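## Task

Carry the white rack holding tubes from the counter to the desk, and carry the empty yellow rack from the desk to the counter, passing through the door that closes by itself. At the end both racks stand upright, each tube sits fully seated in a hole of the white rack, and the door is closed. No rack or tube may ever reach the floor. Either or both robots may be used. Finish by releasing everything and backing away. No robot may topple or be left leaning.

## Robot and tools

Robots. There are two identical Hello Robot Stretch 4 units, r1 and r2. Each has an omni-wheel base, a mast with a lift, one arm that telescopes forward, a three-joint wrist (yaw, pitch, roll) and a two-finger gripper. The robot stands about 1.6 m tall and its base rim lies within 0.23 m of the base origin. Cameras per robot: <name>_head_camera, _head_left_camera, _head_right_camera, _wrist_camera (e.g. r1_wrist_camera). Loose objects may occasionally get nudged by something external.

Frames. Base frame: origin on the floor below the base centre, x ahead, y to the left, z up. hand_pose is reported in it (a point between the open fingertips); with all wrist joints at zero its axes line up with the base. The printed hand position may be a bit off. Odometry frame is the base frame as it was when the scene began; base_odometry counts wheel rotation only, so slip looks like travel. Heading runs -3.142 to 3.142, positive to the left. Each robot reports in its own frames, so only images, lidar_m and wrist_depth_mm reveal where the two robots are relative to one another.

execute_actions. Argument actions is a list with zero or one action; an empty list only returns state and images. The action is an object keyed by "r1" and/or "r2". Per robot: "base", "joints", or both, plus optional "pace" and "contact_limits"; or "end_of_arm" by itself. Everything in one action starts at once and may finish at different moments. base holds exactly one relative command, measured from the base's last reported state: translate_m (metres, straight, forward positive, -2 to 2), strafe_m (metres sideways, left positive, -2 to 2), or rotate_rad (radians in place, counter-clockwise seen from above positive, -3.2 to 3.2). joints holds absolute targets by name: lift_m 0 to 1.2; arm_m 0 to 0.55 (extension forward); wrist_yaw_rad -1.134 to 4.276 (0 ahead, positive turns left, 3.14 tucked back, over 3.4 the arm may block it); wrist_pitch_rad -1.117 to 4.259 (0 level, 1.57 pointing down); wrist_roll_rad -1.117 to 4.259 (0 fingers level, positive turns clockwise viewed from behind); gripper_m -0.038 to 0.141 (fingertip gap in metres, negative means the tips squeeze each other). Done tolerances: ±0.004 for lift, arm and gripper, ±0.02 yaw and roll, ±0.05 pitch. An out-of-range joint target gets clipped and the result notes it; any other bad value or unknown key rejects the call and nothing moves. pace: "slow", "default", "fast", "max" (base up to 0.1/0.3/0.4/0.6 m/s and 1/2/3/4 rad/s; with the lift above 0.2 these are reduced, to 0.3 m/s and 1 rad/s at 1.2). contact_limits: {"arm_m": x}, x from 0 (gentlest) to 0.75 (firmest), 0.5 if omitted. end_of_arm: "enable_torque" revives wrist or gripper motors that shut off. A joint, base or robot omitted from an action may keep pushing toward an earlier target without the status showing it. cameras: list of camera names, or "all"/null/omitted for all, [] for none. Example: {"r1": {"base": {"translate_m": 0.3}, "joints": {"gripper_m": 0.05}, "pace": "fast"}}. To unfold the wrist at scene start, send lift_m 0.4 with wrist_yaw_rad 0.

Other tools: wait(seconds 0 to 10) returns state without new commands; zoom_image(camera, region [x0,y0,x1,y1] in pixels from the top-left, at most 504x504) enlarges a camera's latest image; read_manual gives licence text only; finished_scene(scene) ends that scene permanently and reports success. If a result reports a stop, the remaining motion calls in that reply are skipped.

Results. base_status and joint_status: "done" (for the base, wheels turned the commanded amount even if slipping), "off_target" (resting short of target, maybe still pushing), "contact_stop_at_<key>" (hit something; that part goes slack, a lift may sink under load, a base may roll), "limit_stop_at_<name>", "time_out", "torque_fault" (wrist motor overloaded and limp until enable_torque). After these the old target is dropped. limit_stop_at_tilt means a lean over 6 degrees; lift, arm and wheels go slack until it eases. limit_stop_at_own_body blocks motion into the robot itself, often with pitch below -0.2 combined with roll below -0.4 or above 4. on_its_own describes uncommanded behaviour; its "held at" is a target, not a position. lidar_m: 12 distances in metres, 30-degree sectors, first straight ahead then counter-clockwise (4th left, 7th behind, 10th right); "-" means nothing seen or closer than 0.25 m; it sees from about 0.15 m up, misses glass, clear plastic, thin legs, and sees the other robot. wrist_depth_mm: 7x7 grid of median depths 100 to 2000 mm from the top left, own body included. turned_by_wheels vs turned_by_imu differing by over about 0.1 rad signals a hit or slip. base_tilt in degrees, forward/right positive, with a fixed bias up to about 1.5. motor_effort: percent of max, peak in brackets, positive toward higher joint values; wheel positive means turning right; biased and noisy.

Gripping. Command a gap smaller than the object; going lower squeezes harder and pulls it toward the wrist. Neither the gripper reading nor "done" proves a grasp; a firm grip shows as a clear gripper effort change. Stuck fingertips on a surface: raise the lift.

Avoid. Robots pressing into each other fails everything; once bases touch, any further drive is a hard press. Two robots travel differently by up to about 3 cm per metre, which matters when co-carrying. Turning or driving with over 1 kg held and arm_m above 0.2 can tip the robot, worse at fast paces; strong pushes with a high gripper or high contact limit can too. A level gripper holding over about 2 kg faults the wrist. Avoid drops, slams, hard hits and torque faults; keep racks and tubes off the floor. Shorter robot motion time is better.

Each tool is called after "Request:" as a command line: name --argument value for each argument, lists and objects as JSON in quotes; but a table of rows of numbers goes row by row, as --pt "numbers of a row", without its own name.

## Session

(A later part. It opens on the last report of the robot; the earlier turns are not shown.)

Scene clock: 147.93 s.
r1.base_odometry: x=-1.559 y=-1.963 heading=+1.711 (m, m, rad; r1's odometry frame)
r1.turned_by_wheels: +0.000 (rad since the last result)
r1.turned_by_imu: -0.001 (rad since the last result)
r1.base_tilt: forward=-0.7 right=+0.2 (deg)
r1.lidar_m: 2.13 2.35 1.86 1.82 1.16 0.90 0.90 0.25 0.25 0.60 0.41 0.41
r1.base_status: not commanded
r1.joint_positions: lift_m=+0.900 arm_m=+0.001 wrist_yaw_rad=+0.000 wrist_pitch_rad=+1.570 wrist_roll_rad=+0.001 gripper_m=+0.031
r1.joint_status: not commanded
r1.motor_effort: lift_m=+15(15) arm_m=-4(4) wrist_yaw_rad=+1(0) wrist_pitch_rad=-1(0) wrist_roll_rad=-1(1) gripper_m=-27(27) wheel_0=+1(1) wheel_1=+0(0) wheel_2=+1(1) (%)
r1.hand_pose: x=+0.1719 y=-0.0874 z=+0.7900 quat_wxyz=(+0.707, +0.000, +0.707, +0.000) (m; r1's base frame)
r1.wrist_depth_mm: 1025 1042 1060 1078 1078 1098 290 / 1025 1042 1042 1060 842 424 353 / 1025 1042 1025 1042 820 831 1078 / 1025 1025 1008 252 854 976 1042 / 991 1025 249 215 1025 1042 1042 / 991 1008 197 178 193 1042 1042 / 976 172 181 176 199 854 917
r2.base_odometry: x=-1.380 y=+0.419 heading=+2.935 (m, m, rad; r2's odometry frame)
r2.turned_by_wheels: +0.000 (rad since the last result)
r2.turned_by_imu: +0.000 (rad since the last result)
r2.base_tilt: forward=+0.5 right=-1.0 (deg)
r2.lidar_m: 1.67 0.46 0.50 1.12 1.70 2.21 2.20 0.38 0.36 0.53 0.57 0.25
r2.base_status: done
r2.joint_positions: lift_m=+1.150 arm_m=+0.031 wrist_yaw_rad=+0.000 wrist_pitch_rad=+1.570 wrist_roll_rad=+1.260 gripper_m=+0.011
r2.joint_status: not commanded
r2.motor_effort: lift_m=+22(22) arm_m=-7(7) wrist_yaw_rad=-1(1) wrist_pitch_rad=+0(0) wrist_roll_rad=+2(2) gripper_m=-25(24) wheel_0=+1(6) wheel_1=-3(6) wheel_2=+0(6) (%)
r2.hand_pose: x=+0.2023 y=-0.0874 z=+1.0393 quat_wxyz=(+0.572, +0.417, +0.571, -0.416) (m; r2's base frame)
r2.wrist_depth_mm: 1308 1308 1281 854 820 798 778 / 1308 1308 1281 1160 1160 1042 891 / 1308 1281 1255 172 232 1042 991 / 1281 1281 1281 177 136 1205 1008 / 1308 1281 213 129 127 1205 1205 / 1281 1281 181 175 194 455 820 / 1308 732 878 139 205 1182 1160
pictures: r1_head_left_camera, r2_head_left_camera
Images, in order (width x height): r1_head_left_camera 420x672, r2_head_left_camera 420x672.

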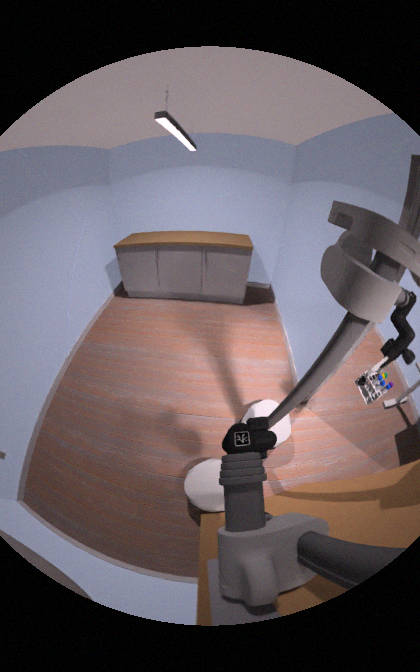

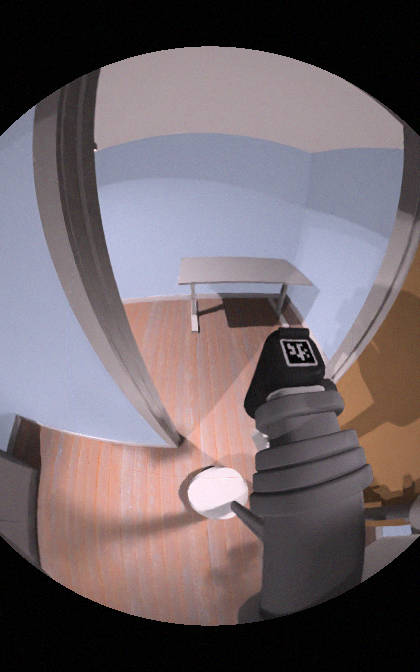

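Request:
execute_actions --actions '[{"r2":{"base":{"translate_m":0.75}}}]' --cameras '[]'

Request:
execute_actions --actions '[{"r1":{"base":{"translate_m":0.45},"pace":"slow"},"r2":{"base":{"translate_m":0.5},"joints":{"lift_m":1.0},"pace":"slow"}}]' --cameras '["r1_head_right_camera"]'

Request:
execute_actions --actions '[{"r1":{"base":{"strafe_m":-0.25},"pace":"slow"},"r2":{"joints":{"arm_m":0.4},"pace":"slow"}}]' --cameras '["r1_head_right_camera","r2_wrist_camera","r2_head_left_camera"]'

Scene clock: 157.77 s.
r1.base_odometry: x=-1.559 y=-1.963 heading=+1.711 (m, m, rad; r1's odometry frame)
r1.turned_by_wheels: +0.000 (rad since the last result)
r1.turned_by_imu: -0.002 (rad since the last result)
r1.base_tilt: forward=-0.8 right=+0.2 (deg)
r1.lidar_m: 2.17 2.36 1.86 1.82 1.18 0.91 0.90 0.25 0.26 0.57 1.02 1.28
r1.base_status: not commanded
r1.joint_positions: lift_m=+0.900 arm_m=+0.001 wrist_yaw_rad=+0.000 wrist_pitch_rad=+1.570 wrist_roll_rad=+0.001 gripper_m=+0.031
r1.joint_status: not commanded
r1.motor_effort: lift_m=+15(15) arm_m=-5(5) wrist_yaw_rad=+1(0) wrist_pitch_rad=-1(0) wrist_roll_rad=-1(2) gripper_m=-28(27) wheel_0=+1(1) wheel_1=+0(0) wheel_2=+1(1) (%)
r1.hand_pose: x=+0.1719 y=-0.0874 z=+0.7900 quat_wxyz=(+0.707, +0.000, +0.707, +0.000) (m; r1's base frame)
r1.wrist_depth_mm: 1025 1042 1042 1060 1078 1078 1060 / 1025 1042 1042 1060 1060 1060 1078 / 1025 1042 1042 1042 1042 1060 1078 / 1025 1025 1025 254 1042 1042 1042 / 991 1008 250 214 1042 1042 1060 / 991 1008 197 178 193 1042 1042 / 991 172 182 176 200 842 931
r2.base_odometry: x=-2.114 y=+0.573 heading=+2.935 (m, m, rad; r2's odometry frame)
r2.turned_by_wheels: +0.000 (rad since the last result)
r2.turned_by_imu: -0.003 (rad since the last result)
r2.base_tilt: forward=+0.5 right=-0.9 (deg)
r2.lidar_m: 0.94 0.96 2.33 1.32 0.38 0.42 2.97 0.82 0.52 0.59 1.37 0.25
r2.base_status: done
r2.joint_positions: lift_m=+1.150 arm_m=+0.031 wrist_yaw_rad=+0.000 wrist_pitch_rad=+1.570 wrist_roll_rad=+1.260 gripper_m=+0.011
r2.joint_status: not commanded
r2.motor_effort: lift_m=+22(22) arm_m=-6(6) wrist_yaw_rad=+0(0) wrist_pitch_rad=+0(0) wrist_roll_rad=+1(2) gripper_m=-25(25) wheel_0=-1(6) wheel_1=+1(6) wheel_2=+0(11) (%)
r2.hand_pose: x=+0.2023 y=-0.0874 z=+1.0393 quat_wxyz=(+0.572, +0.417, +0.571, -0.416) (m; r2's base frame)
r2.wrist_depth_mm: 1308 1281 1281 1255 1229 1229 809 / 1308 1281 1281 1229 1229 1160 759 / 1308 1281 1281 176 232 1205 960 / 1308 1308 1255 177 132 1229 1182 / 1308 1255 213 129 127 1182 1182 / 1308 1281 181 175 194 455 820 / 1281 1255 1255 139 205 1182 1182
pictures: none
No camera images: the call's "cameras" was empty. Leave "cameras" out to get every camera's image.

Scene clock: 164.03 s.
r1.base_odometry: x=-1.622 y=-1.517 heading=+1.711 (m, m, rad; r1's odometry frame)
r1.turned_by_wheels: +0.000 (rad since the last result)
r1.turned_by_imu: -0.002 (rad since the last result)
r1.base_tilt: forward=-0.8 right=+0.2 (deg)
r1.lidar_m: 1.71 1.88 1.79 1.77 1.78 1.37 0.25 0.25 0.56 0.95 0.89 1.34
r1.base_status: done
r1.joint_positions: lift_m=+0.900 arm_m=+0.001 wrist_yaw_rad=+0.000 wrist_pitch_rad=+1.570 wrist_roll_rad=+0.001 gripper_m=+0.031
r1.joint_status: not commanded
r1.motor_effort: lift_m=+15(15) arm_m=-5(5) wrist_yaw_rad=+1(0) wrist_pitch_rad=-2(2) wrist_roll_rad=-1(1) gripper_m=-26(28) wheel_0=+2(4) wheel_1=+0(7) wheel_2=-1(6) (%)
r1.hand_pose: x=+0.1719 y=-0.0874 z=+0.7900 quat_wxyz=(+0.707, +0.000, +0.707, +0.000) (m; r1's base frame)
r1.wrist_depth_mm: 1025 1042 1042 1042 1060 1098 1078 / 1008 1025 1060 1042 1060 1078 1060 / 1008 1025 1042 1042 1042 1060 1060 / 1008 1025 1025 253 1042 1060 1042 / 1008 1008 250 214 1025 1060 1060 / 991 1008 197 177 192 1042 1042 / 976 172 181 176 199 1025 1025
r2.base_odometry: x=-2.603 y=+0.675 heading=+2.935 (m, m, rad; r2's odometry frame)
r2.turned_by_wheels: +0.000 (rad since the last result)
r2.turned_by_imu: -0.002 (rad since the last result)
r2.base_tilt: forward=+0.6 right=-1.0 (deg)
r2.lidar_m: 0.45 0.45 1.68 2.42 1.13 0.79 1.38 0.85 0.92 1.25 0.78 0.25
r2.base_status: done
r2.joint_positions: lift_m=+1.000 arm_m=+0.031 wrist_yaw_rad=+0.000 wrist_pitch_rad=+1.570 wrist_roll_rad=+1.260 gripper_m=+0.011
r2.joint_status: all done
r2.motor_effort: lift_m=+13(21) arm_m=-7(6) wrist_yaw_rad=+0(1) wrist_pitch_rad=+0(1) wrist_roll_rad=+2(2) gripper_m=-26(26) wheel_0=+2(5) wheel_1=+1(4) wheel_2=-3(4) (%)
r2.hand_pose: x=+0.2023 y=-0.0874 z=+0.8901 quat_wxyz=(+0.572, +0.417, +0.571, -0.416) (m; r2's base frame)
r2.wrist_depth_mm: 413 788 1118 1098 1078 1078 1078 / 410 1118 1138 1118 1098 1078 1078 / 410 1138 1118 176 232 1078 1060 / 407 1118 1118 177 130 1078 1078 / 407 1118 213 129 127 1060 1060 / 407 1098 181 175 194 455 750 / 418 1098 1118 139 205 1060 1042
pictures: r1_head_right_camera
Images, in order (width x height): r1_head_right_camera 420x672.

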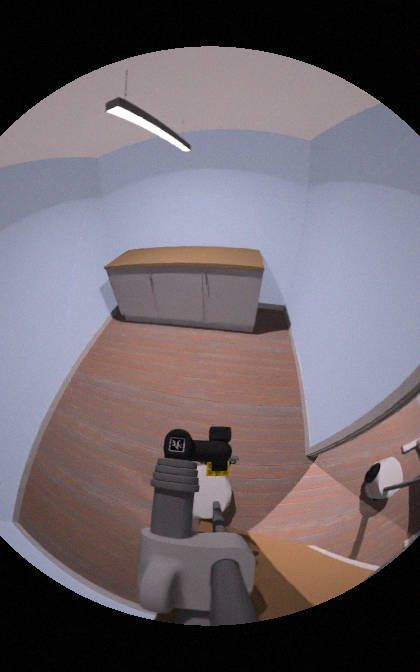

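Scene clock: 169.00 s.
r1.base_odometry: x=-1.374 y=-1.482 heading=+1.711 (m, m, rad; r1's odometry frame)
r1.turned_by_wheels: +0.000 (rad since the last result)
r1.turned_by_imu: -0.002 (rad since the last result)
r1.base_tilt: forward=-0.7 right=+0.2 (deg)
r1.lidar_m: 1.68 1.81 2.04 2.03 0.25 1.49 0.25 0.28 0.90 1.21 0.65 0.96
r1.base_status: done
r1.joint_positions: lift_m=+0.900 arm_m=+0.001 wrist_yaw_rad=+0.000 wrist_pitch_rad=+1.570 wrist_roll_rad=+0.001 gripper_m=+0.031
r1.joint_status: not commanded
r1.motor_effort: lift_m=+15(15) arm_m=-4(5) wrist_yaw_rad=+1(1) wrist_pitch_rad=-1(1) wrist_roll_rad=-1(1) gripper_m=-27(25) wheel_0=+0(6) wheel_1=-1(20) wheel_2=+0(1) (%)
r1.hand_pose: x=+0.1719 y=-0.0874 z=+0.7900 quat_wxyz=(+0.707, +0.000, +0.707, +0.000) (m; r1's base frame)
r1.wrist_depth_mm: 1025 1060 1042 1060 1060 1060 798 / 1025 1025 1042 1042 1060 1078 759 / 1025 1025 1042 1042 1042 1042 759 / 1025 1008 1025 254 1042 1060 768 / 991 1008 249 214 1042 1060 1042 / 976 991 197 178 192 1025 1060 / 976 173 181 176 200 1025 1025
r2.base_odometry: x=-2.603 y=+0.675 heading=+2.935 (m, m, rad; r2's odometry frame)
r2.turned_by_wheels: +0.000 (rad since the last result)
r2.turned_by_imu: -0.001 (rad since the last result)
r2.base_tilt: forward=+0.6 right=-0.9 (deg)
r2.lidar_m: 0.47 0.47 1.67 2.42 1.09 0.79 1.20 0.84 0.93 1.28 0.75 0.49
r2.base_status: not commanded
r2.joint_positions: lift_m=+1.000 arm_m=+0.399 wrist_yaw_rad=+0.000 wrist_pitch_rad=+1.570 wrist_roll_rad=+1.260 gripper_m=+0.011
r2.joint_status: all done
r2.motor_effort: lift_m=+13(13) arm_m=+7(6) wrist_yaw_rad=+2(1) wrist_pitch_rad=-1(0) wrist_roll_rad=+2(2) gripper_m=-25(26) wheel_0=+1(2) wheel_1=+2(1) wheel_2=-3(3) (%)
r2.hand_pose: x=+0.5699 y=-0.0874 z=+0.8901 quat_wxyz=(+0.572, +0.417, +0.571, -0.416) (m; r2's base frame)
r2.wrist_depth_mm: 413 404 399 392 389 1078 1060 / 410 404 399 394 389 1098 1078 / 407 402 394 175 232 1060 1060 / 404 399 397 177 133 1078 1060 / 404 399 213 129 127 1060 1060 / 402 397 181 175 195 866 854 / 399 394 392 139 205 866 842
pictures: r1_head_right_camera, r2_head_left_camera, r2_wrist_camera
Images, in order (width x height): r1_head_right_camera 420x672, r2_head_left_camera 420x672, r2_wrist_camera 616x392.

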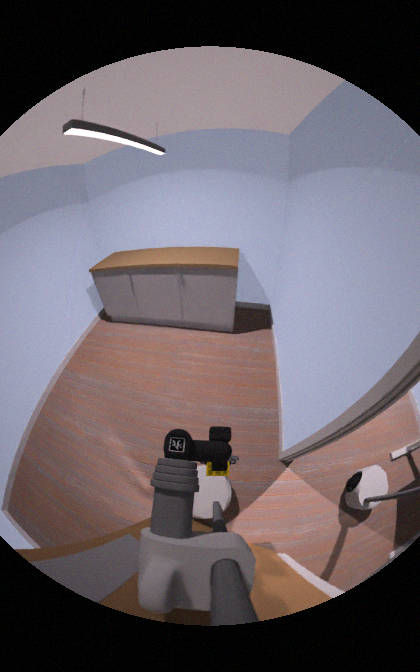

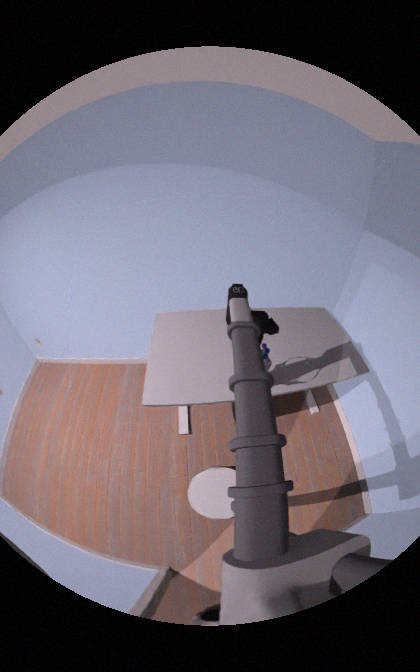

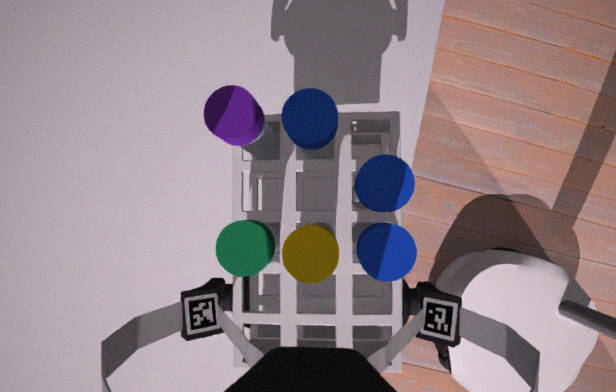

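Request:
execute_actions --actions '[{"r1":{"base":{"translate_m":0.45},"joints":{"lift_m":1.18},"pace":"slow"},"r2":{"joints":{"arm_m":0.53,"lift_m":0.9},"pace":"slow"}}]' --cameras '["r1_head_right_camera"]'

Request:
execute_actions --actions '[{"r1":{"base":{"strafe_m":0.3}},"r2":{"joints":{"lift_m":0.866},"pace":"slow"}}]' --cameras '["r1_head_right_camera","r2_wrist_camera"]'

Scene clock: 179.30 s.
r1.base_odometry: x=-1.437 y=-1.037 heading=+1.711 (m, m, rad; r1's odometry frame)
r1.turned_by_wheels: +0.000 (rad since the last result)
r1.turned_by_imu: -0.002 (rad since the last result)
r1.base_tilt: forward=-0.7 right=+0.2 (deg)
r1.lidar_m: 1.23 1.35 2.02 1.98 2.13 1.86 1.77 0.84 0.59 0.61 0.68 1.00
r1.base_status: done
r1.joint_positions: lift_m=+1.180 arm_m=+0.001 wrist_yaw_rad=+0.000 wrist_pitch_rad=+1.570 wrist_roll_rad=+0.001 gripper_m=+0.031
r1.joint_status: all done
r1.motor_effort: lift_m=+23(25) arm_m=-4(4) wrist_yaw_rad=+1(1) wrist_pitch_rad=-2(2) wrist_roll_rad=-1(1) gripper_m=-28(27) wheel_0=+3(4) wheel_1=+3(7) wheel_2=-2(4) (%)
r1.hand_pose: x=+0.1719 y=-0.0874 z=+1.0693 quat_wxyz=(+0.707, +0.000, +0.707, +0.000) (m; r1's base frame)
r1.wrist_depth_mm: 1336 1336 1336 1336 1336 1255 866 / 1308 1336 1336 1336 1366 1229 842 / 1308 1308 1336 1336 1336 1205 831 / 1308 1308 1308 253 1336 1205 809 / 1281 1281 250 215 1336 1138 788 / 1281 1281 197 177 193 1078 778 / 1255 173 181 176 200 866 768
r2.base_odometry: x=-2.603 y=+0.675 heading=+2.935 (m, m, rad; r2's odometry frame)
r2.turned_by_wheels: +0.000 (rad since the last result)
r2.turned_by_imu: -0.002 (rad since the last result)
r2.base_tilt: forward=+0.7 right=-1.0 (deg)
r2.lidar_m: 0.45 0.48 1.70 2.43 1.13 0.81 0.76 0.78 0.93 1.27 0.76 0.51
r2.base_status: not commanded
r2.joint_positions: lift_m=+0.900 arm_m=+0.529 wrist_yaw_rad=+0.000 wrist_pitch_rad=+1.570 wrist_roll_rad=+1.260 gripper_m=+0.011
r2.joint_status: all done
r2.motor_effort: lift_m=+13(16) arm_m=+7(6) wrist_yaw_rad=-1(0) wrist_pitch_rad=+0(1) wrist_roll_rad=+1(2) gripper_m=-25(26) wheel_0=+2(1) wheel_1=+1(1) wheel_2=-3(3) (%)
r2.hand_pose: x=+0.6999 y=-0.0874 z=+0.7901 quat_wxyz=(+0.572, +0.417, +0.571, -0.416) (m; r2's base frame)
r2.wrist_depth_mm: 306 301 297 294 290 287 283 / 304 301 297 291 290 285 283 / 303 300 294 175 232 285 282 / 301 297 294 178 133 283 281 / 300 297 213 129 127 282 279 / 298 296 181 175 194 279 278 / 297 294 291 139 205 278 750
pictures: r1_head_right_camera
Images, in order (width x height): r1_head_right_camera 420x672.

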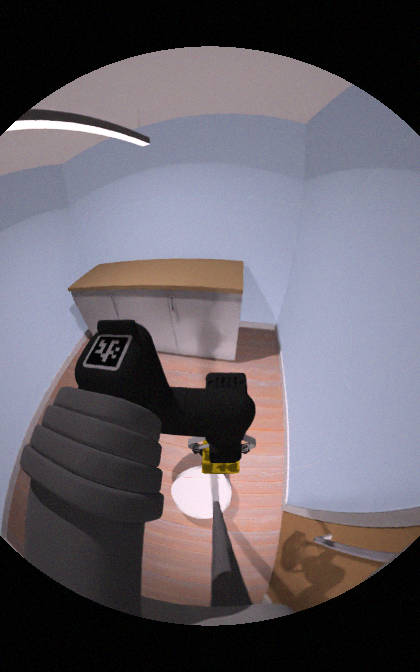

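Scene clock: 181.63 s.
r1.base_odometry: x=-1.734 y=-1.079 heading=+1.711 (m, m, rad; r1's odometry frame)
r1.turned_by_wheels: +0.000 (rad since the last result)
r1.turned_by_imu: -0.001 (rad since the last result)
r1.base_tilt: forward=-0.7 right=+0.1 (deg)
r1.lidar_m: 1.27 1.40 1.72 1.68 1.82 1.82 1.80 1.19 0.86 0.91 0.99 1.30
r1.base_status: done
r1.joint_positions: lift_m=+1.180 arm_m=+0.001 wrist_yaw_rad=+0.000 wrist_pitch_rad=+1.570 wrist_roll_rad=+0.001 gripper_m=+0.031
r1.joint_status: not commanded
r1.motor_effort: lift_m=+23(24) arm_m=-4(5) wrist_yaw_rad=+0(1) wrist_pitch_rad=+0(0) wrist_roll_rad=-2(1) gripper_m=-27(27) wheel_0=+0(9) wheel_1=+1(9) wheel_2=+0(4) (%)
r1.hand_pose: x=+0.1719 y=-0.0874 z=+1.0693 quat_wxyz=(+0.707, +0.000, +0.707, +0.000) (m; r1's base frame)
r1.wrist_depth_mm: 1308 1308 1366 1336 1336 1366 1308 / 1308 1336 1308 1336 1366 1366 1281 / 1308 1281 1308 1336 1366 1366 1255 / 1281 1308 1281 253 1366 1366 1255 / 1308 1281 249 214 1336 1308 1205 / 1281 1281 198 178 193 1308 1205 / 1281 173 181 176 200 1308 1160
r2.base_odometry: x=-2.603 y=+0.675 heading=+2.935 (m, m, rad; r2's odometry frame)
r2.turned_by_wheels: +0.000 (rad since the last result)
r2.turned_by_imu: +0.000 (rad since the last result)
r2.base_tilt: forward=+0.6 right=-0.9 (deg)
r2.lidar_m: 0.47 0.46 1.71 2.42 1.11 0.80 0.76 0.78 0.90 1.27 0.80 0.55
r2.base_status: not commanded
r2.joint_positions: lift_m=+0.866 arm_m=+0.529 wrist_yaw_rad=+0.000 wrist_pitch_rad=+1.570 wrist_roll_rad=+1.260 gripper_m=+0.011
r2.joint_status: all done
r2.motor_effort: lift_m=+13(13) arm_m=+7(7) wrist_yaw_rad=+1(1) wrist_pitch_rad=+0(0) wrist_roll_rad=+2(2) gripper_m=-26(25) wheel_0=+2(1) wheel_1=+1(1) wheel_2=-3(3) (%)
r2.hand_pose: x=+0.6999 y=-0.0874 z=+0.7561 quat_wxyz=(+0.572, +0.417, +0.571, -0.416) (m; r2's base frame)
r2.wrist_depth_mm: 270 266 263 259 257 253 252 / 270 265 262 259 256 253 251 / 268 265 259 176 232 251 250 / 266 263 259 177 133 250 248 / 265 262 213 129 127 249 247 / 264 260 181 175 193 247 245 / 263 258 257 139 206 246 245
pictures: r1_head_right_camera, r2_wrist_camera
Images, in order (width x height): r1_head_right_camera 420x672, r2_wrist_camera 616x392.

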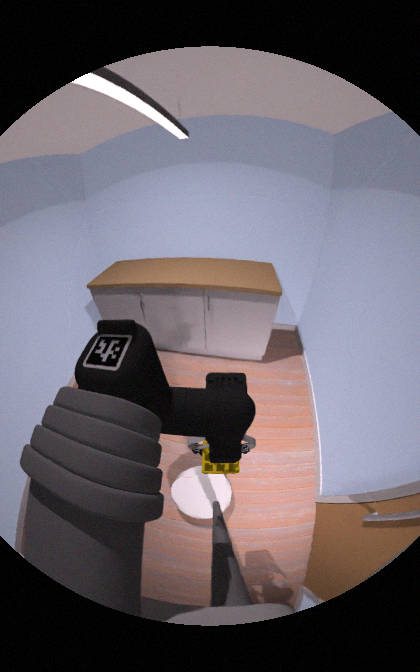

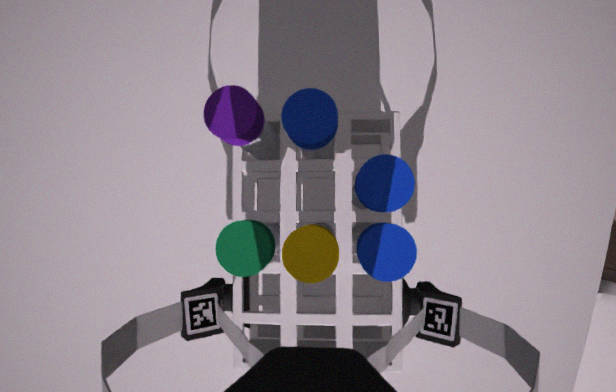

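Request:
execute_actions --actions '[{"r1":{"base":{"translate_m":0.87}},"r2":{"joints":{"gripper_m":0.14,"lift_m":0.875},"pace":"slow"}}]' --cameras '[]'

Request:
execute_actions --actions '[{"r1":{"joints":{"arm_m":0.45}},"r2":{"joints":{"lift_m":1.0}}}]' --cameras '["r1_wrist_camera"]'

Request:
execute_actions --actions '[{"r1":{"joints":{"lift_m":1.09},"pace":"slow"},"r2":{"joints":{"arm_m":0.0}}}]' --cameras '[]'

Request:
execute_actions --actions '[{"r2":{"base":{"translate_m":-0.15},"joints":{"wrist_pitch_rad":0,"wrist_roll_rad":0,"lift_m":0.65}}}]' --cameras '["r2_wrist_camera"]'

Scene clock: 192.77 s.
r1.base_odometry: x=-1.856 y=-0.217 heading=+1.712 (m, m, rad; r1's odometry frame)
r1.turned_by_wheels: +0.000 (rad since the last result)
r1.turned_by_imu: -0.003 (rad since the last result)
r1.base_tilt: forward=-0.7 right=+0.2 (deg)
r1.lidar_m: 0.40 0.45 0.69 1.58 1.73 2.53 2.67 1.32 1.04 1.00 0.56 0.42
r1.base_status: done
r1.joint_positions: lift_m=+1.180 arm_m=+0.001 wrist_yaw_rad=+0.000 wrist_pitch_rad=+1.570 wrist_roll_rad=+0.001 gripper_m=+0.031
r1.joint_status: not commanded
r1.motor_effort: lift_m=+23(23) arm_m=-5(5) wrist_yaw_rad=+0(0) wrist_pitch_rad=-1(1) wrist_roll_rad=-1(1) gripper_m=-28(29) wheel_0=+2(6) wheel_1=-1(4) wheel_2=+2(9) (%)
r1.hand_pose: x=+0.1719 y=-0.0874 z=+1.0694 quat_wxyz=(+0.707, +0.000, +0.707, +0.000) (m; r1's base frame)
r1.wrist_depth_mm: 452 413 397 402 404 404 407 / 707 668 627 585 554 512 427 / 1308 1308 1308 1025 931 831 1336 / 1281 1281 1308 252 1308 1336 1366 / 1281 1308 249 214 1336 1336 1336 / 1255 1281 198 178 193 1308 1308 / 1255 173 182 176 200 1308 1281
r2.base_odometry: x=-2.603 y=+0.675 heading=+2.935 (m, m, rad; r2's odometry frame)
r2.turned_by_wheels: +0.000 (rad since the last result)
r2.turned_by_imu: -0.002 (rad since the last result)
r2.base_tilt: forward=+0.5 right=-1.0 (deg)
r2.lidar_m: 0.46 0.46 1.67 2.40 1.12 0.80 0.76 0.78 0.92 1.28 0.79 0.51
r2.base_status: not commanded
r2.joint_positions: lift_m=+0.875 arm_m=+0.529 wrist_yaw_rad=+0.000 wrist_pitch_rad=+1.570 wrist_roll_rad=+1.260 gripper_m=+0.140
r2.joint_status: all done
r2.motor_effort: lift_m=+21(23) arm_m=+7(7) wrist_yaw_rad=+1(1) wrist_pitch_rad=+0(2) wrist_roll_rad=+2(2) gripper_m=+0(28) wheel_0=+1(1) wheel_1=+2(2) wheel_2=-3(3) (%)
r2.hand_pose: x=+0.6998 y=-0.0874 z=+0.7645 quat_wxyz=(+0.572, +0.417, +0.571, -0.416) (m; r2's base frame)
r2.wrist_depth_mm: 279 276 272 267 266 263 258 / 278 274 271 268 265 260 257 / 276 272 268 167 262 260 257 / 274 272 268 190 187 259 257 / 273 271 267 143 185 257 256 / 273 270 196 189 186 207 253 / 272 270 265 119 256 254 253
pictures: none
No camera images: the call's "cameras" was empty. Leave "cameras" out to get every camera's image.

Scene clock: 195.17 s.
r1.base_odometry: x=-1.856 y=-0.217 heading=+1.712 (m, m, rad; r1's odometry frame)
r1.turned_by_wheels: +0.000 (rad since the last result)
r1.turned_by_imu: -0.001 (rad since the last result)
r1.base_tilt: forward=-0.7 right=+0.1 (deg)
r1.lidar_m: 0.41 0.45 0.69 1.58 1.73 2.55 2.69 1.32 1.02 0.99 0.55 0.41
r1.base_status: not commanded
r1.joint_positions: lift_m=+1.180 arm_m=+0.449 wrist_yaw_rad=+0.000 wrist_pitch_rad=+1.570 wrist_roll_rad=+0.000 gripper_m=+0.031
r1.joint_status: all done
r1.motor_effort: lift_m=+23(23) arm_m=+6(5) wrist_yaw_rad=+0(0) wrist_pitch_rad=+0(1) wrist_roll_rad=+0(1) gripper_m=-27(27) wheel_0=+2(2) wheel_1=-1(1) wheel_2=+2(1) (%)
r1.hand_pose: x=+0.6201 y=-0.0874 z=+1.0694 quat_wxyz=(+0.707, +0.000, +0.707, +0.000) (m; r1's base frame)
r1.wrist_depth_mm: 387 392 394 397 402 402 410 / 384 387 389 392 397 399 404 / 382 384 387 392 394 397 399 / 377 382 382 253 392 394 397 / 377 379 249 214 389 389 394 / 373 375 197 177 193 389 389 / 370 173 181 176 200 384 387
r2.base_odometry: x=-2.603 y=+0.675 heading=+2.935 (m, m, rad; r2's odometry frame)
r2.turned_by_wheels: +0.000 (rad since the last result)
r2.turned_by_imu: +0.000 (rad since the last result)
r2.base_tilt: forward=+0.6 right=-0.8 (deg)
r2.lidar_m: 0.42 0.46 1.66 2.40 1.08 0.80 0.75 0.77 0.95 1.28 0.77 0.54
r2.base_status: not commanded
r2.joint_positions: lift_m=+1.000 arm_m=+0.529 wrist_yaw_rad=+0.000 wrist_pitch_rad=+1.570 wrist_roll_rad=+1.260 gripper_m=+0.140
r2.joint_status: all done
r2.motor_effort: lift_m=+22(24) arm_m=+7(7) wrist_yaw_rad=+2(2) wrist_pitch_rad=-1(0) wrist_roll_rad=+2(2) gripper_m=+0(0) wheel_0=+1(2) wheel_1=+1(1) wheel_2=-3(3) (%)
r2.hand_pose: x=+0.6998 y=-0.0874 z=+0.8894 quat_wxyz=(+0.572, +0.417, +0.571, -0.416) (m; r2's base frame)
r2.wrist_depth_mm: 410 404 399 394 389 387 382 / 407 404 399 392 387 382 1060 / 407 402 397 392 387 382 1060 / 404 399 394 314 382 382 1042 / 402 397 394 314 382 382 1060 / 399 397 389 353 379 208 854 / 399 394 389 119 379 377 842
pictures: r1_wrist_camera
Images, in order (width x height): r1_wrist_camera 616x392.

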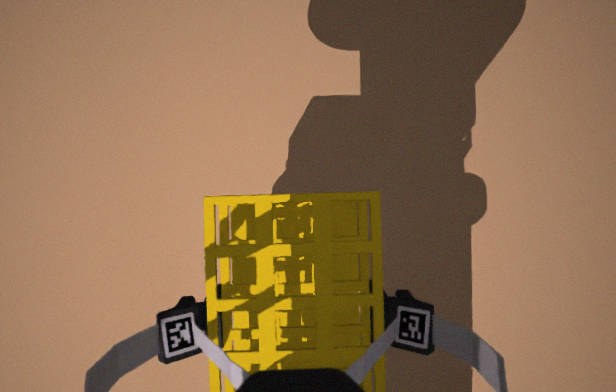

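Scene clock: 197.77 s.
r1.base_odometry: x=-1.856 y=-0.217 heading=+1.712 (m, m, rad; r1's odometry frame)
r1.turned_by_wheels: +0.000 (rad since the last result)
r1.turned_by_imu: -0.001 (rad since the last result)
r1.base_tilt: forward=-0.8 right=+0.2 (deg)
r1.lidar_m: 0.40 0.44 0.69 1.57 1.72 2.57 2.68 1.32 1.02 1.00 0.55 0.42
r1.base_status: not commanded
r1.joint_positions: lift_m=+1.090 arm_m=+0.449 wrist_yaw_rad=+0.000 wrist_pitch_rad=+1.570 wrist_roll_rad=+0.000 gripper_m=+0.031
r1.joint_status: all done
r1.motor_effort: lift_m=+13(20) arm_m=+6(6) wrist_yaw_rad=-1(0) wrist_pitch_rad=+0(1) wrist_roll_rad=-1(0) gripper_m=-27(27) wheel_0=+2(2) wheel_1=-1(1) wheel_2=+2(2) (%)
r1.hand_pose: x=+0.6201 y=-0.0874 z=+0.9801 quat_wxyz=(+0.707, +0.000, +0.707, +0.000) (m; r1's base frame)
r1.wrist_depth_mm: 296 300 303 304 307 309 312 / 296 298 300 301 304 307 309 / 293 294 297 300 301 304 307 / 290 294 294 252 300 301 304 / 289 290 250 215 297 300 303 / 287 287 197 178 193 297 298 / 285 172 181 176 200 294 297
r2.base_odometry: x=-2.603 y=+0.675 heading=+2.935 (m, m, rad; r2's odometry frame)
r2.turned_by_wheels: +0.000 (rad since the last result)
r2.turned_by_imu: -0.001 (rad since the last result)
r2.base_tilt: forward=+0.5 right=-0.8 (deg)
r2.lidar_m: 0.46 0.47 1.67 2.41 1.12 0.81 0.76 0.78 0.92 1.28 0.80 0.50
r2.base_status: not commanded
r2.joint_positions: lift_m=+1.000 arm_m=+0.003 wrist_yaw_rad=+0.000 wrist_pitch_rad=+1.570 wrist_roll_rad=+1.260 gripper_m=+0.140
r2.joint_status: all done
joint sent to its limit — the command would take r2.arm_m past its lower limit, so that joint was sent only as far as its limit.
r2.motor_effort: lift_m=+22(22) arm_m=-7(6) wrist_yaw_rad=+0(1) wrist_pitch_rad=-1(0) wrist_roll_rad=+2(2) gripper_m=+0(1) wheel_0=+1(1) wheel_1=+2(2) wheel_2=-3(3) (%)
r2.hand_pose: x=+0.1738 y=-0.0874 z=+0.8894 quat_wxyz=(+0.572, +0.417, +0.571, -0.416) (m; r2's base frame)
r2.wrist_depth_mm: 415 1138 1118 1118 1098 1078 1078 / 410 1138 1118 1118 1078 1078 1060 / 413 1138 1118 1098 1098 1078 1060 / 410 1118 1118 1098 1098 1060 1060 / 421 1118 1118 904 866 1060 1060 / 946 1098 1098 878 878 207 1042 / 1138 1098 1098 119 1060 1060 1042
pictures: none
No camera images: the call's "cameras" was empty. Leave "cameras" out to get every camera's image.

Scene clock: 200.20 s.
r1.base_odometry: x=-1.856 y=-0.217 heading=+1.712 (m, m, rad; r1's odometry frame)
r1.turned_by_wheels: +0.000 (rad since the last result)
r1.turned_by_imu: -0.001 (rad since the last result)
r1.base_tilt: forward=-0.7 right=+0.2 (deg)
r1.lidar_m: 0.40 0.45 0.66 1.58 1.72 2.54 2.69 1.30 1.04 0.99 0.51 0.43
r1.base_status: not commanded
r1.joint_positions: lift_m=+1.090 arm_m=+0.449 wrist_yaw_rad=+0.000 wrist_pitch_rad=+1.570 wrist_roll_rad=+0.000 gripper_m=+0.031
r1.joint_status: not commanded
r1.motor_effort: lift_m=+13(14) arm_m=+6(6) wrist_yaw_rad=+0(1) wrist_pitch_rad=-1(1) wrist_roll_rad=-1(0) gripper_m=-27(28) wheel_0=+2(2) wheel_1=-1(1) wheel_2=+1(2) (%)
r1.hand_pose: x=+0.6201 y=-0.0874 z=+0.9801 quat_wxyz=(+0.707, +0.000, +0.707, +0.000) (m; r1's base frame)
r1.wrist_depth_mm: 298 298 301 304 306 309 310 / 294 297 300 303 304 307 310 / 293 294 297 298 301 306 307 / 290 293 294 253 300 303 303 / 287 291 249 214 298 298 301 / 286 289 198 178 192 297 298 / 283 172 181 176 199 294 297
r2.base_odometry: x=-2.456 y=+0.644 heading=+2.935 (m, m, rad; r2's odometry frame)
r2.turned_by_wheels: +0.000 (rad since the last result)
r2.turned_by_imu: +0.000 (rad since the last result)
r2.base_tilt: forward=+0.7 right=-0.8 (deg)
r2.lidar_m: 0.60 0.62 1.87 2.40 0.88 0.67 0.60 0.64 0.73 1.30 1.03 0.68
r2.base_status: done
r2.joint_positions: lift_m=+0.650 arm_m=+0.003 wrist_yaw_rad=+0.000 wrist_pitch_rad=+0.003 wrist_roll_rad=+0.000 gripper_m=+0.140
r2.joint_status: all done
r2.motor_effort: lift_m=+13(19) arm_m=-6(7) wrist_yaw_rad=+0(2) wrist_pitch_rad=-8(13) wrist_roll_rad=+0(7) gripper_m=-1(0) wheel_0=+0(5) wheel_1=-2(7) wheel_2=+1(12) (%)
r2.hand_pose: x=+0.4621 y=-0.0874 z=+0.8278 quat_wxyz=(+1.000, +0.000, +0.001, +0.000) (m; r2's base frame)
r2.wrist_depth_mm: 1205 1205 1229 1229 1229 1255 1255 / 1182 1205 1205 1229 1229 1255 1255 / 1205 1205 1205 1205 1229 1229 1255 / 1182 1182 1182 1229 1205 1229 1255 / 1182 1205 1182 1205 1025 1205 1229 / 512 477 452 559 569 207 554 / 392 392 397 119 410 418 424
pictures: r2_wrist_camera
Images, in order (width x height): r2_wrist_camera 616x392.

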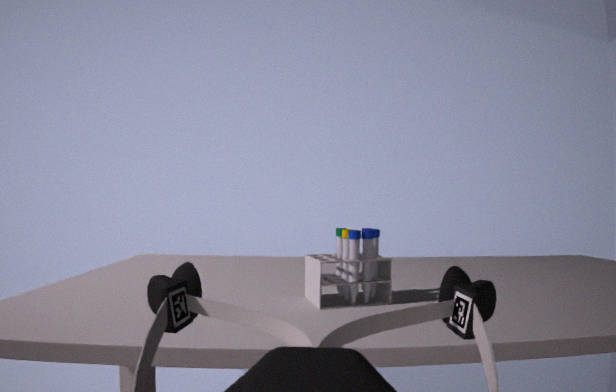

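Tubes level. Place yellow.

Request:
execute_actions --actions '[{"r1":{"joints":{"lift_m":1.058},"pace":"slow"}}]' --cameras '[]'

Request:
execute_actions --actions '[{"r1":{"joints":{"gripper_m":0.14,"lift_m":1.064}}}]' --cameras '[]'

Request:
execute_actions --actions '[{"r1":{"joints":{"lift_m":1.17}}}]' --cameras '[]'

Request:
execute_actions --actions '[{"r1":{"base":{"translate_m":-0.3},"joints":{"arm_m":0.01}}}]' --cameras '["r1_head_right_camera","r2_wrist_camera"]'

Request:
zoom_image --camera "r2_wrist_camera" --region '[280, 200, 420, 320]'

Scene clock: 207.43 s.
r1.base_odometry: x=-1.856 y=-0.217 heading=+1.712 (m, m, rad; r1's odometry frame)
r1.turned_by_wheels: +0.000 (rad since the last result)
r1.turned_by_imu: -0.001 (rad since the last result)
r1.base_tilt: forward=-0.7 right=+0.2 (deg)
r1.lidar_m: 0.40 0.44 0.70 1.58 1.70 2.57 2.69 1.33 1.03 1.02 0.53 0.41
r1.base_status: not commanded
r1.joint_positions: lift_m=+1.058 arm_m=+0.449 wrist_yaw_rad=+0.000 wrist_pitch_rad=+1.570 wrist_roll_rad=+0.000 gripper_m=+0.031
r1.joint_status: all done
r1.motor_effort: lift_m=+14(13) arm_m=+6(6) wrist_yaw_rad=+0(0) wrist_pitch_rad=+0(1) wrist_roll_rad=+0(1) gripper_m=-26(27) wheel_0=+2(1) wheel_1=-1(1) wheel_2=+1(1) (%)
r1.hand_pose: x=+0.6201 y=-0.0874 z=+0.9481 quat_wxyz=(+0.707, +0.000, +0.707, +0.000) (m; r1's base frame)
r1.wrist_depth_mm: 265 266 268 271 273 276 277 / 263 264 267 270 271 273 276 / 260 263 265 267 270 271 273 / 260 260 262 253 266 268 272 / 256 258 250 214 266 267 270 / 255 257 197 177 192 265 267 / 253 172 181 176 200 263 265
r2.base_odometry: x=-2.456 y=+0.644 heading=+2.935 (m, m, rad; r2's odometry frame)
r2.turned_by_wheels: +0.000 (rad since the last result)
r2.turned_by_imu: -0.001 (rad since the last result)
r2.base_tilt: forward=+0.6 right=-0.9 (deg)
r2.lidar_m: 0.60 0.63 1.87 2.40 0.89 0.66 0.60 0.63 0.73 1.31 1.04 0.67
r2.base_status: not commanded
r2.joint_positions: lift_m=+0.650 arm_m=+0.003 wrist_yaw_rad=+0.000 wrist_pitch_rad=+0.003 wrist_roll_rad=+0.000 gripper_m=+0.140
r2.joint_status: not commanded
r2.motor_effort: lift_m=+13(13) arm_m=-6(6) wrist_yaw_rad=+1(1) wrist_pitch_rad=-8(8) wrist_roll_rad=+0(1) gripper_m=+0(0) wheel_0=+0(1) wheel_1=-2(2) wheel_2=+1(1) (%)
r2.hand_pose: x=+0.4621 y=-0.0874 z=+0.8278 quat_wxyz=(+1.000, +0.000, +0.001, +0.000) (m; r2's base frame)
r2.wrist_depth_mm: 1205 1205 1205 1255 1255 1229 1281 / 1205 1205 1229 1229 1229 1255 1281 / 1182 1205 1182 1205 1205 1255 1255 / 1182 1182 1205 1229 1205 1229 1229 / 1160 1182 1205 1205 1042 1205 1255 / 512 477 449 559 569 207 554 / 392 394 399 119 413 421 421
pictures: none
No camera images: the call's "cameras" was empty. Leave "cameras" out to get every camera's image.

Scene clock: 209.53 s.
r1.base_odometry: x=-1.856 y=-0.217 heading=+1.712 (m, m, rad; r1's odometry frame)
r1.turned_by_wheels: +0.000 (rad since the last result)
r1.turned_by_imu: +0.000 (rad since the last result)
r1.base_tilt: forward=-0.7 right=+0.2 (deg)
r1.lidar_m: 0.41 0.43 0.67 1.58 1.70 2.53 2.69 1.34 1.01 1.00 0.53 0.42
r1.base_status: not commanded
r1.joint_positions: lift_m=+1.064 arm_m=+0.449 wrist_yaw_rad=+0.000 wrist_pitch_rad=+1.570 wrist_roll_rad=+0.000 gripper_m=+0.140
r1.joint_status: all done
r1.motor_effort: lift_m=+22(24) arm_m=+6(6) wrist_yaw_rad=+0(0) wrist_pitch_rad=-1(0) wrist_roll_rad=+0(1) gripper_m=-1(29) wheel_0=+2(2) wheel_1=-1(1) wheel_2=+1(1) (%)
r1.hand_pose: x=+0.6201 y=-0.0874 z=+0.9534 quat_wxyz=(+0.707, +0.000, +0.707, +0.000) (m; r1's base frame)
r1.wrist_depth_mm: 271 272 274 277 278 282 283 / 270 271 273 274 277 278 282 / 266 268 270 272 274 277 279 / 264 266 266 266 273 276 277 / 262 264 265 264 271 273 274 / 260 218 227 228 215 271 272 / 258 260 223 155 266 268 270
r2.base_odometry: x=-2.456 y=+0.644 heading=+2.935 (m, m, rad; r2's odometry frame)
r2.turned_by_wheels: +0.000 (rad since the last result)
r2.turned_by_imu: +0.000 (rad since the last result)
r2.base_tilt: forward=+0.7 right=-0.9 (deg)
r2.lidar_m: 0.59 0.63 1.90 2.41 0.89 0.66 0.61 0.63 0.73 1.30 1.01 0.68
r2.base_status: not commanded
r2.joint_positions: lift_m=+0.650 arm_m=+0.003 wrist_yaw_rad=+0.000 wrist_pitch_rad=+0.003 wrist_roll_rad=+0.000 gripper_m=+0.140
r2.joint_status: not commanded
r2.motor_effort: lift_m=+13(13) arm_m=-7(6) wrist_yaw_rad=+0(1) wrist_pitch_rad=-8(8) wrist_roll_rad=-1(0) gripper_m=-1(1) wheel_0=-1(1) wheel_1=-2(1) wheel_2=+1(1) (%)
r2.hand_pose: x=+0.4621 y=-0.0874 z=+0.8278 quat_wxyz=(+1.000, +0.000, +0.001, +0.000) (m; r2's base frame)
r2.wrist_depth_mm: 1182 1205 1205 1229 1255 1255 1255 / 1182 1205 1205 1229 1255 1255 1255 / 1182 1205 1205 1205 1229 1255 1255 / 1182 1182 1205 1205 1229 1229 1255 / 1182 1182 1182 1229 1025 1229 1255 / 517 480 452 569 569 207 559 / 389 394 399 119 410 421 418
pictures: none
No camera images: the call's "cameras" was empty. Leave "cameras" out to get every camera's image.

Scene clock: 211.00 s.
r1.base_odometry: x=-1.856 y=-0.217 heading=+1.712 (m, m, rad; r1's odometry frame)
r1.turned_by_wheels: +0.000 (rad since the last result)
r1.turned_by_imu: +0.000 (rad since the last result)
r1.base_tilt: forward=-0.7 right=+0.2 (deg)
r1.lidar_m: 0.40 0.45 0.70 1.57 1.72 2.53 2.68 1.32 1.04 1.00 0.54 0.41
r1.base_status: not commanded
r1.joint_positions: lift_m=+1.170 arm_m=+0.449 wrist_yaw_rad=+0.000 wrist_pitch_rad=+1.570 wrist_roll_rad=+0.000 gripper_m=+0.140
r1.joint_status: all done
r1.motor_effort: lift_m=+23(25) arm_m=+6(6) wrist_yaw_rad=+0(0) wrist_pitch_rad=-1(1) wrist_roll_rad=-1(1) gripper_m=+1(2) wheel_0=+2(1) wheel_1=-1(1) wheel_2=+1(1) (%)
r1.hand_pose: x=+0.6201 y=-0.0874 z=+1.0593 quat_wxyz=(+0.707, +0.000, +0.707, +0.000) (m; r1's base frame)
r1.wrist_depth_mm: 377 382 384 387 392 394 394 / 375 379 382 382 387 392 392 / 373 375 377 382 384 387 392 / 368 370 375 377 379 384 387 / 366 368 368 334 377 382 384 / 362 217 370 297 375 377 379 / 359 362 366 155 373 375 377
r2.base_odometry: x=-2.456 y=+0.644 heading=+2.935 (m, m, rad; r2's odometry frame)
r2.turned_by_wheels: +0.000 (rad since the last result)
r2.turned_by_imu: +0.000 (rad since the last result)
r2.base_tilt: forward=+0.6 right=-0.9 (deg)
r2.lidar_m: 0.62 0.62 1.87 2.42 0.89 0.66 0.61 0.63 0.72 1.31 1.02 0.68
r2.base_status: not commanded
r2.joint_positions: lift_m=+0.650 arm_m=+0.003 wrist_yaw_rad=+0.000 wrist_pitch_rad=+0.003 wrist_roll_rad=+0.000 gripper_m=+0.140
r2.joint_status: not commanded
r2.motor_effort: lift_m=+13(13) arm_m=-7(6) wrist_yaw_rad=-1(2) wrist_pitch_rad=-8(7) wrist_roll_rad=+0(0) gripper_m=+0(0) wheel_0=-1(1) wheel_1=-2(2) wheel_2=+1(1) (%)
r2.hand_pose: x=+0.4621 y=-0.0874 z=+0.8278 quat_wxyz=(+1.000, +0.000, +0.001, +0.000) (m; r2's base frame)
r2.wrist_depth_mm: 1205 1205 1229 1229 1229 1255 1255 / 1205 1205 1205 1229 1229 1229 1255 / 1182 1205 1205 1205 1229 1255 1255 / 1182 1182 1205 1205 1229 1229 1255 / 1182 1182 1182 1205 1025 1229 1255 / 512 477 449 564 569 207 554 / 387 392 399 119 410 424 421
pictures: none
No camera images: the call's "cameras" was empty. Leave "cameras" out to get every camera's image.

Scene clock: 213.47 s.
r1.base_odometry: x=-1.814 y=-0.514 heading=+1.711 (m, m, rad; r1's odometry frame)
r1.turned_by_wheels: +0.000 (rad since the last result)
r1.turned_by_imu: +0.000 (rad since the last result)
r1.base_tilt: forward=-0.8 right=+0.1 (deg)
r1.lidar_m: 0.69 0.78 1.17 1.60 1.76 2.42 2.38 1.14 0.99 0.99 1.06 0.72
r1.base_status: done
r1.joint_positions: lift_m=+1.170 arm_m=+0.011 wrist_yaw_rad=+0.000 wrist_pitch_rad=+1.570 wrist_roll_rad=+0.000 gripper_m=+0.140
r1.joint_status: all done
r1.motor_effort: lift_m=+23(23) arm_m=-5(7) wrist_yaw_rad=+0(1) wrist_pitch_rad=+0(1) wrist_roll_rad=+0(0) gripper_m=-1(3) wheel_0=-3(6) wheel_1=+0(4) wheel_2=+1(10) (%)
r1.hand_pose: x=+0.1821 y=-0.0874 z=+1.0593 quat_wxyz=(+0.707, +0.000, +0.707, +0.000) (m; r1's base frame)
r1.wrist_depth_mm: 1205 1118 1078 1042 960 1366 1366 / 1308 1336 1308 1336 1336 1366 1366 / 1308 1281 1308 1308 1336 1336 1336 / 1281 1281 1308 1336 1336 1336 1308 / 1281 1281 1138 1118 1308 1308 1281 / 1255 218 1042 1078 1308 1336 1255 / 1229 1255 1281 154 1281 1281 1205
r2.base_odometry: x=-2.456 y=+0.644 heading=+2.935 (m, m, rad; r2's odometry frame)
r2.turned_by_wheels: +0.000 (rad since the last result)
r2.turned_by_imu: +0.000 (rad since the last result)
r2.base_tilt: forward=+0.5 right=-1.0 (deg)
r2.lidar_m: 0.60 0.61 1.87 2.39 0.88 0.64 0.60 0.61 0.74 1.29 1.03 0.66
r2.base_status: not commanded
r2.joint_positions: lift_m=+0.650 arm_m=+0.003 wrist_yaw_rad=+0.000 wrist_pitch_rad=+0.003 wrist_roll_rad=+0.000 gripper_m=+0.140
r2.joint_status: not commanded
r2.motor_effort: lift_m=+13(13) arm_m=-7(6) wrist_yaw_rad=+0(1) wrist_pitch_rad=-6(8) wrist_roll_rad=-1(1) gripper_m=+0(0) wheel_0=-1(1) wheel_1=-2(2) wheel_2=+1(1) (%)
r2.hand_pose: x=+0.4621 y=-0.0874 z=+0.8278 quat_wxyz=(+1.000, +0.000, +0.001, +0.000) (m; r2's base frame)
r2.wrist_depth_mm: 1182 1205 1229 1229 1229 1281 1255 / 1205 1205 1229 1205 1205 1255 1255 / 1182 1205 1205 1229 1205 1255 1255 / 1182 1182 1205 1205 1229 1255 1229 / 1160 1182 1182 1205 1042 1229 1255 / 512 484 452 564 574 207 559 / 392 392 399 119 413 421 421
pictures: r1_head_right_camera, r2_wrist_camera
Images, in order (width x height): r1_head_right_camera 420x672, r2_wrist_camera 616x392.

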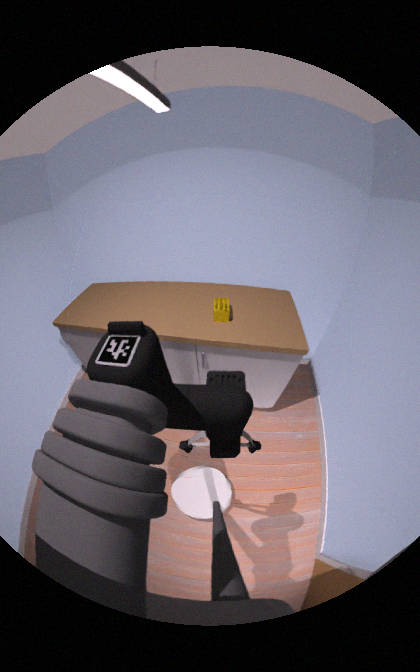

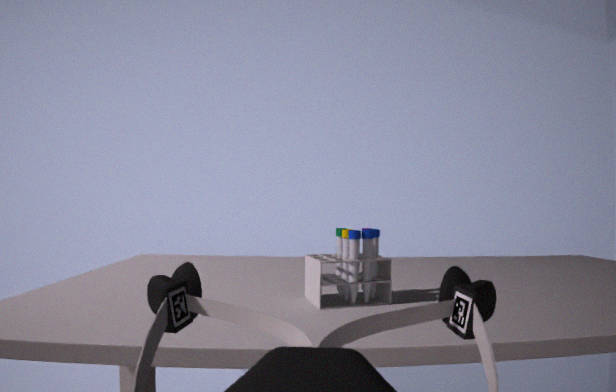

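Region (280, 200, 420, 320) of r2_wrist_camera's 616x392 image, scaled by 3.600; it fills the top 432 rows of this view, and the rest is white.

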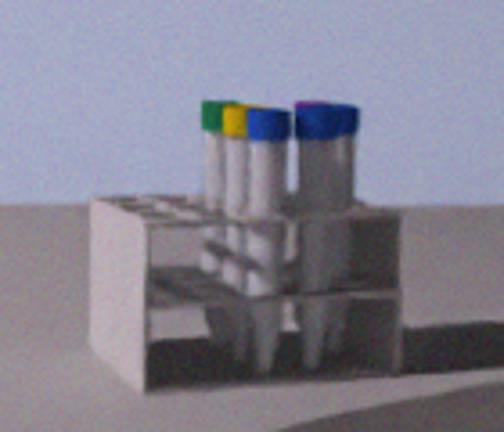

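Request:
finished_scene --scene 1

The scene is finished: the task was done.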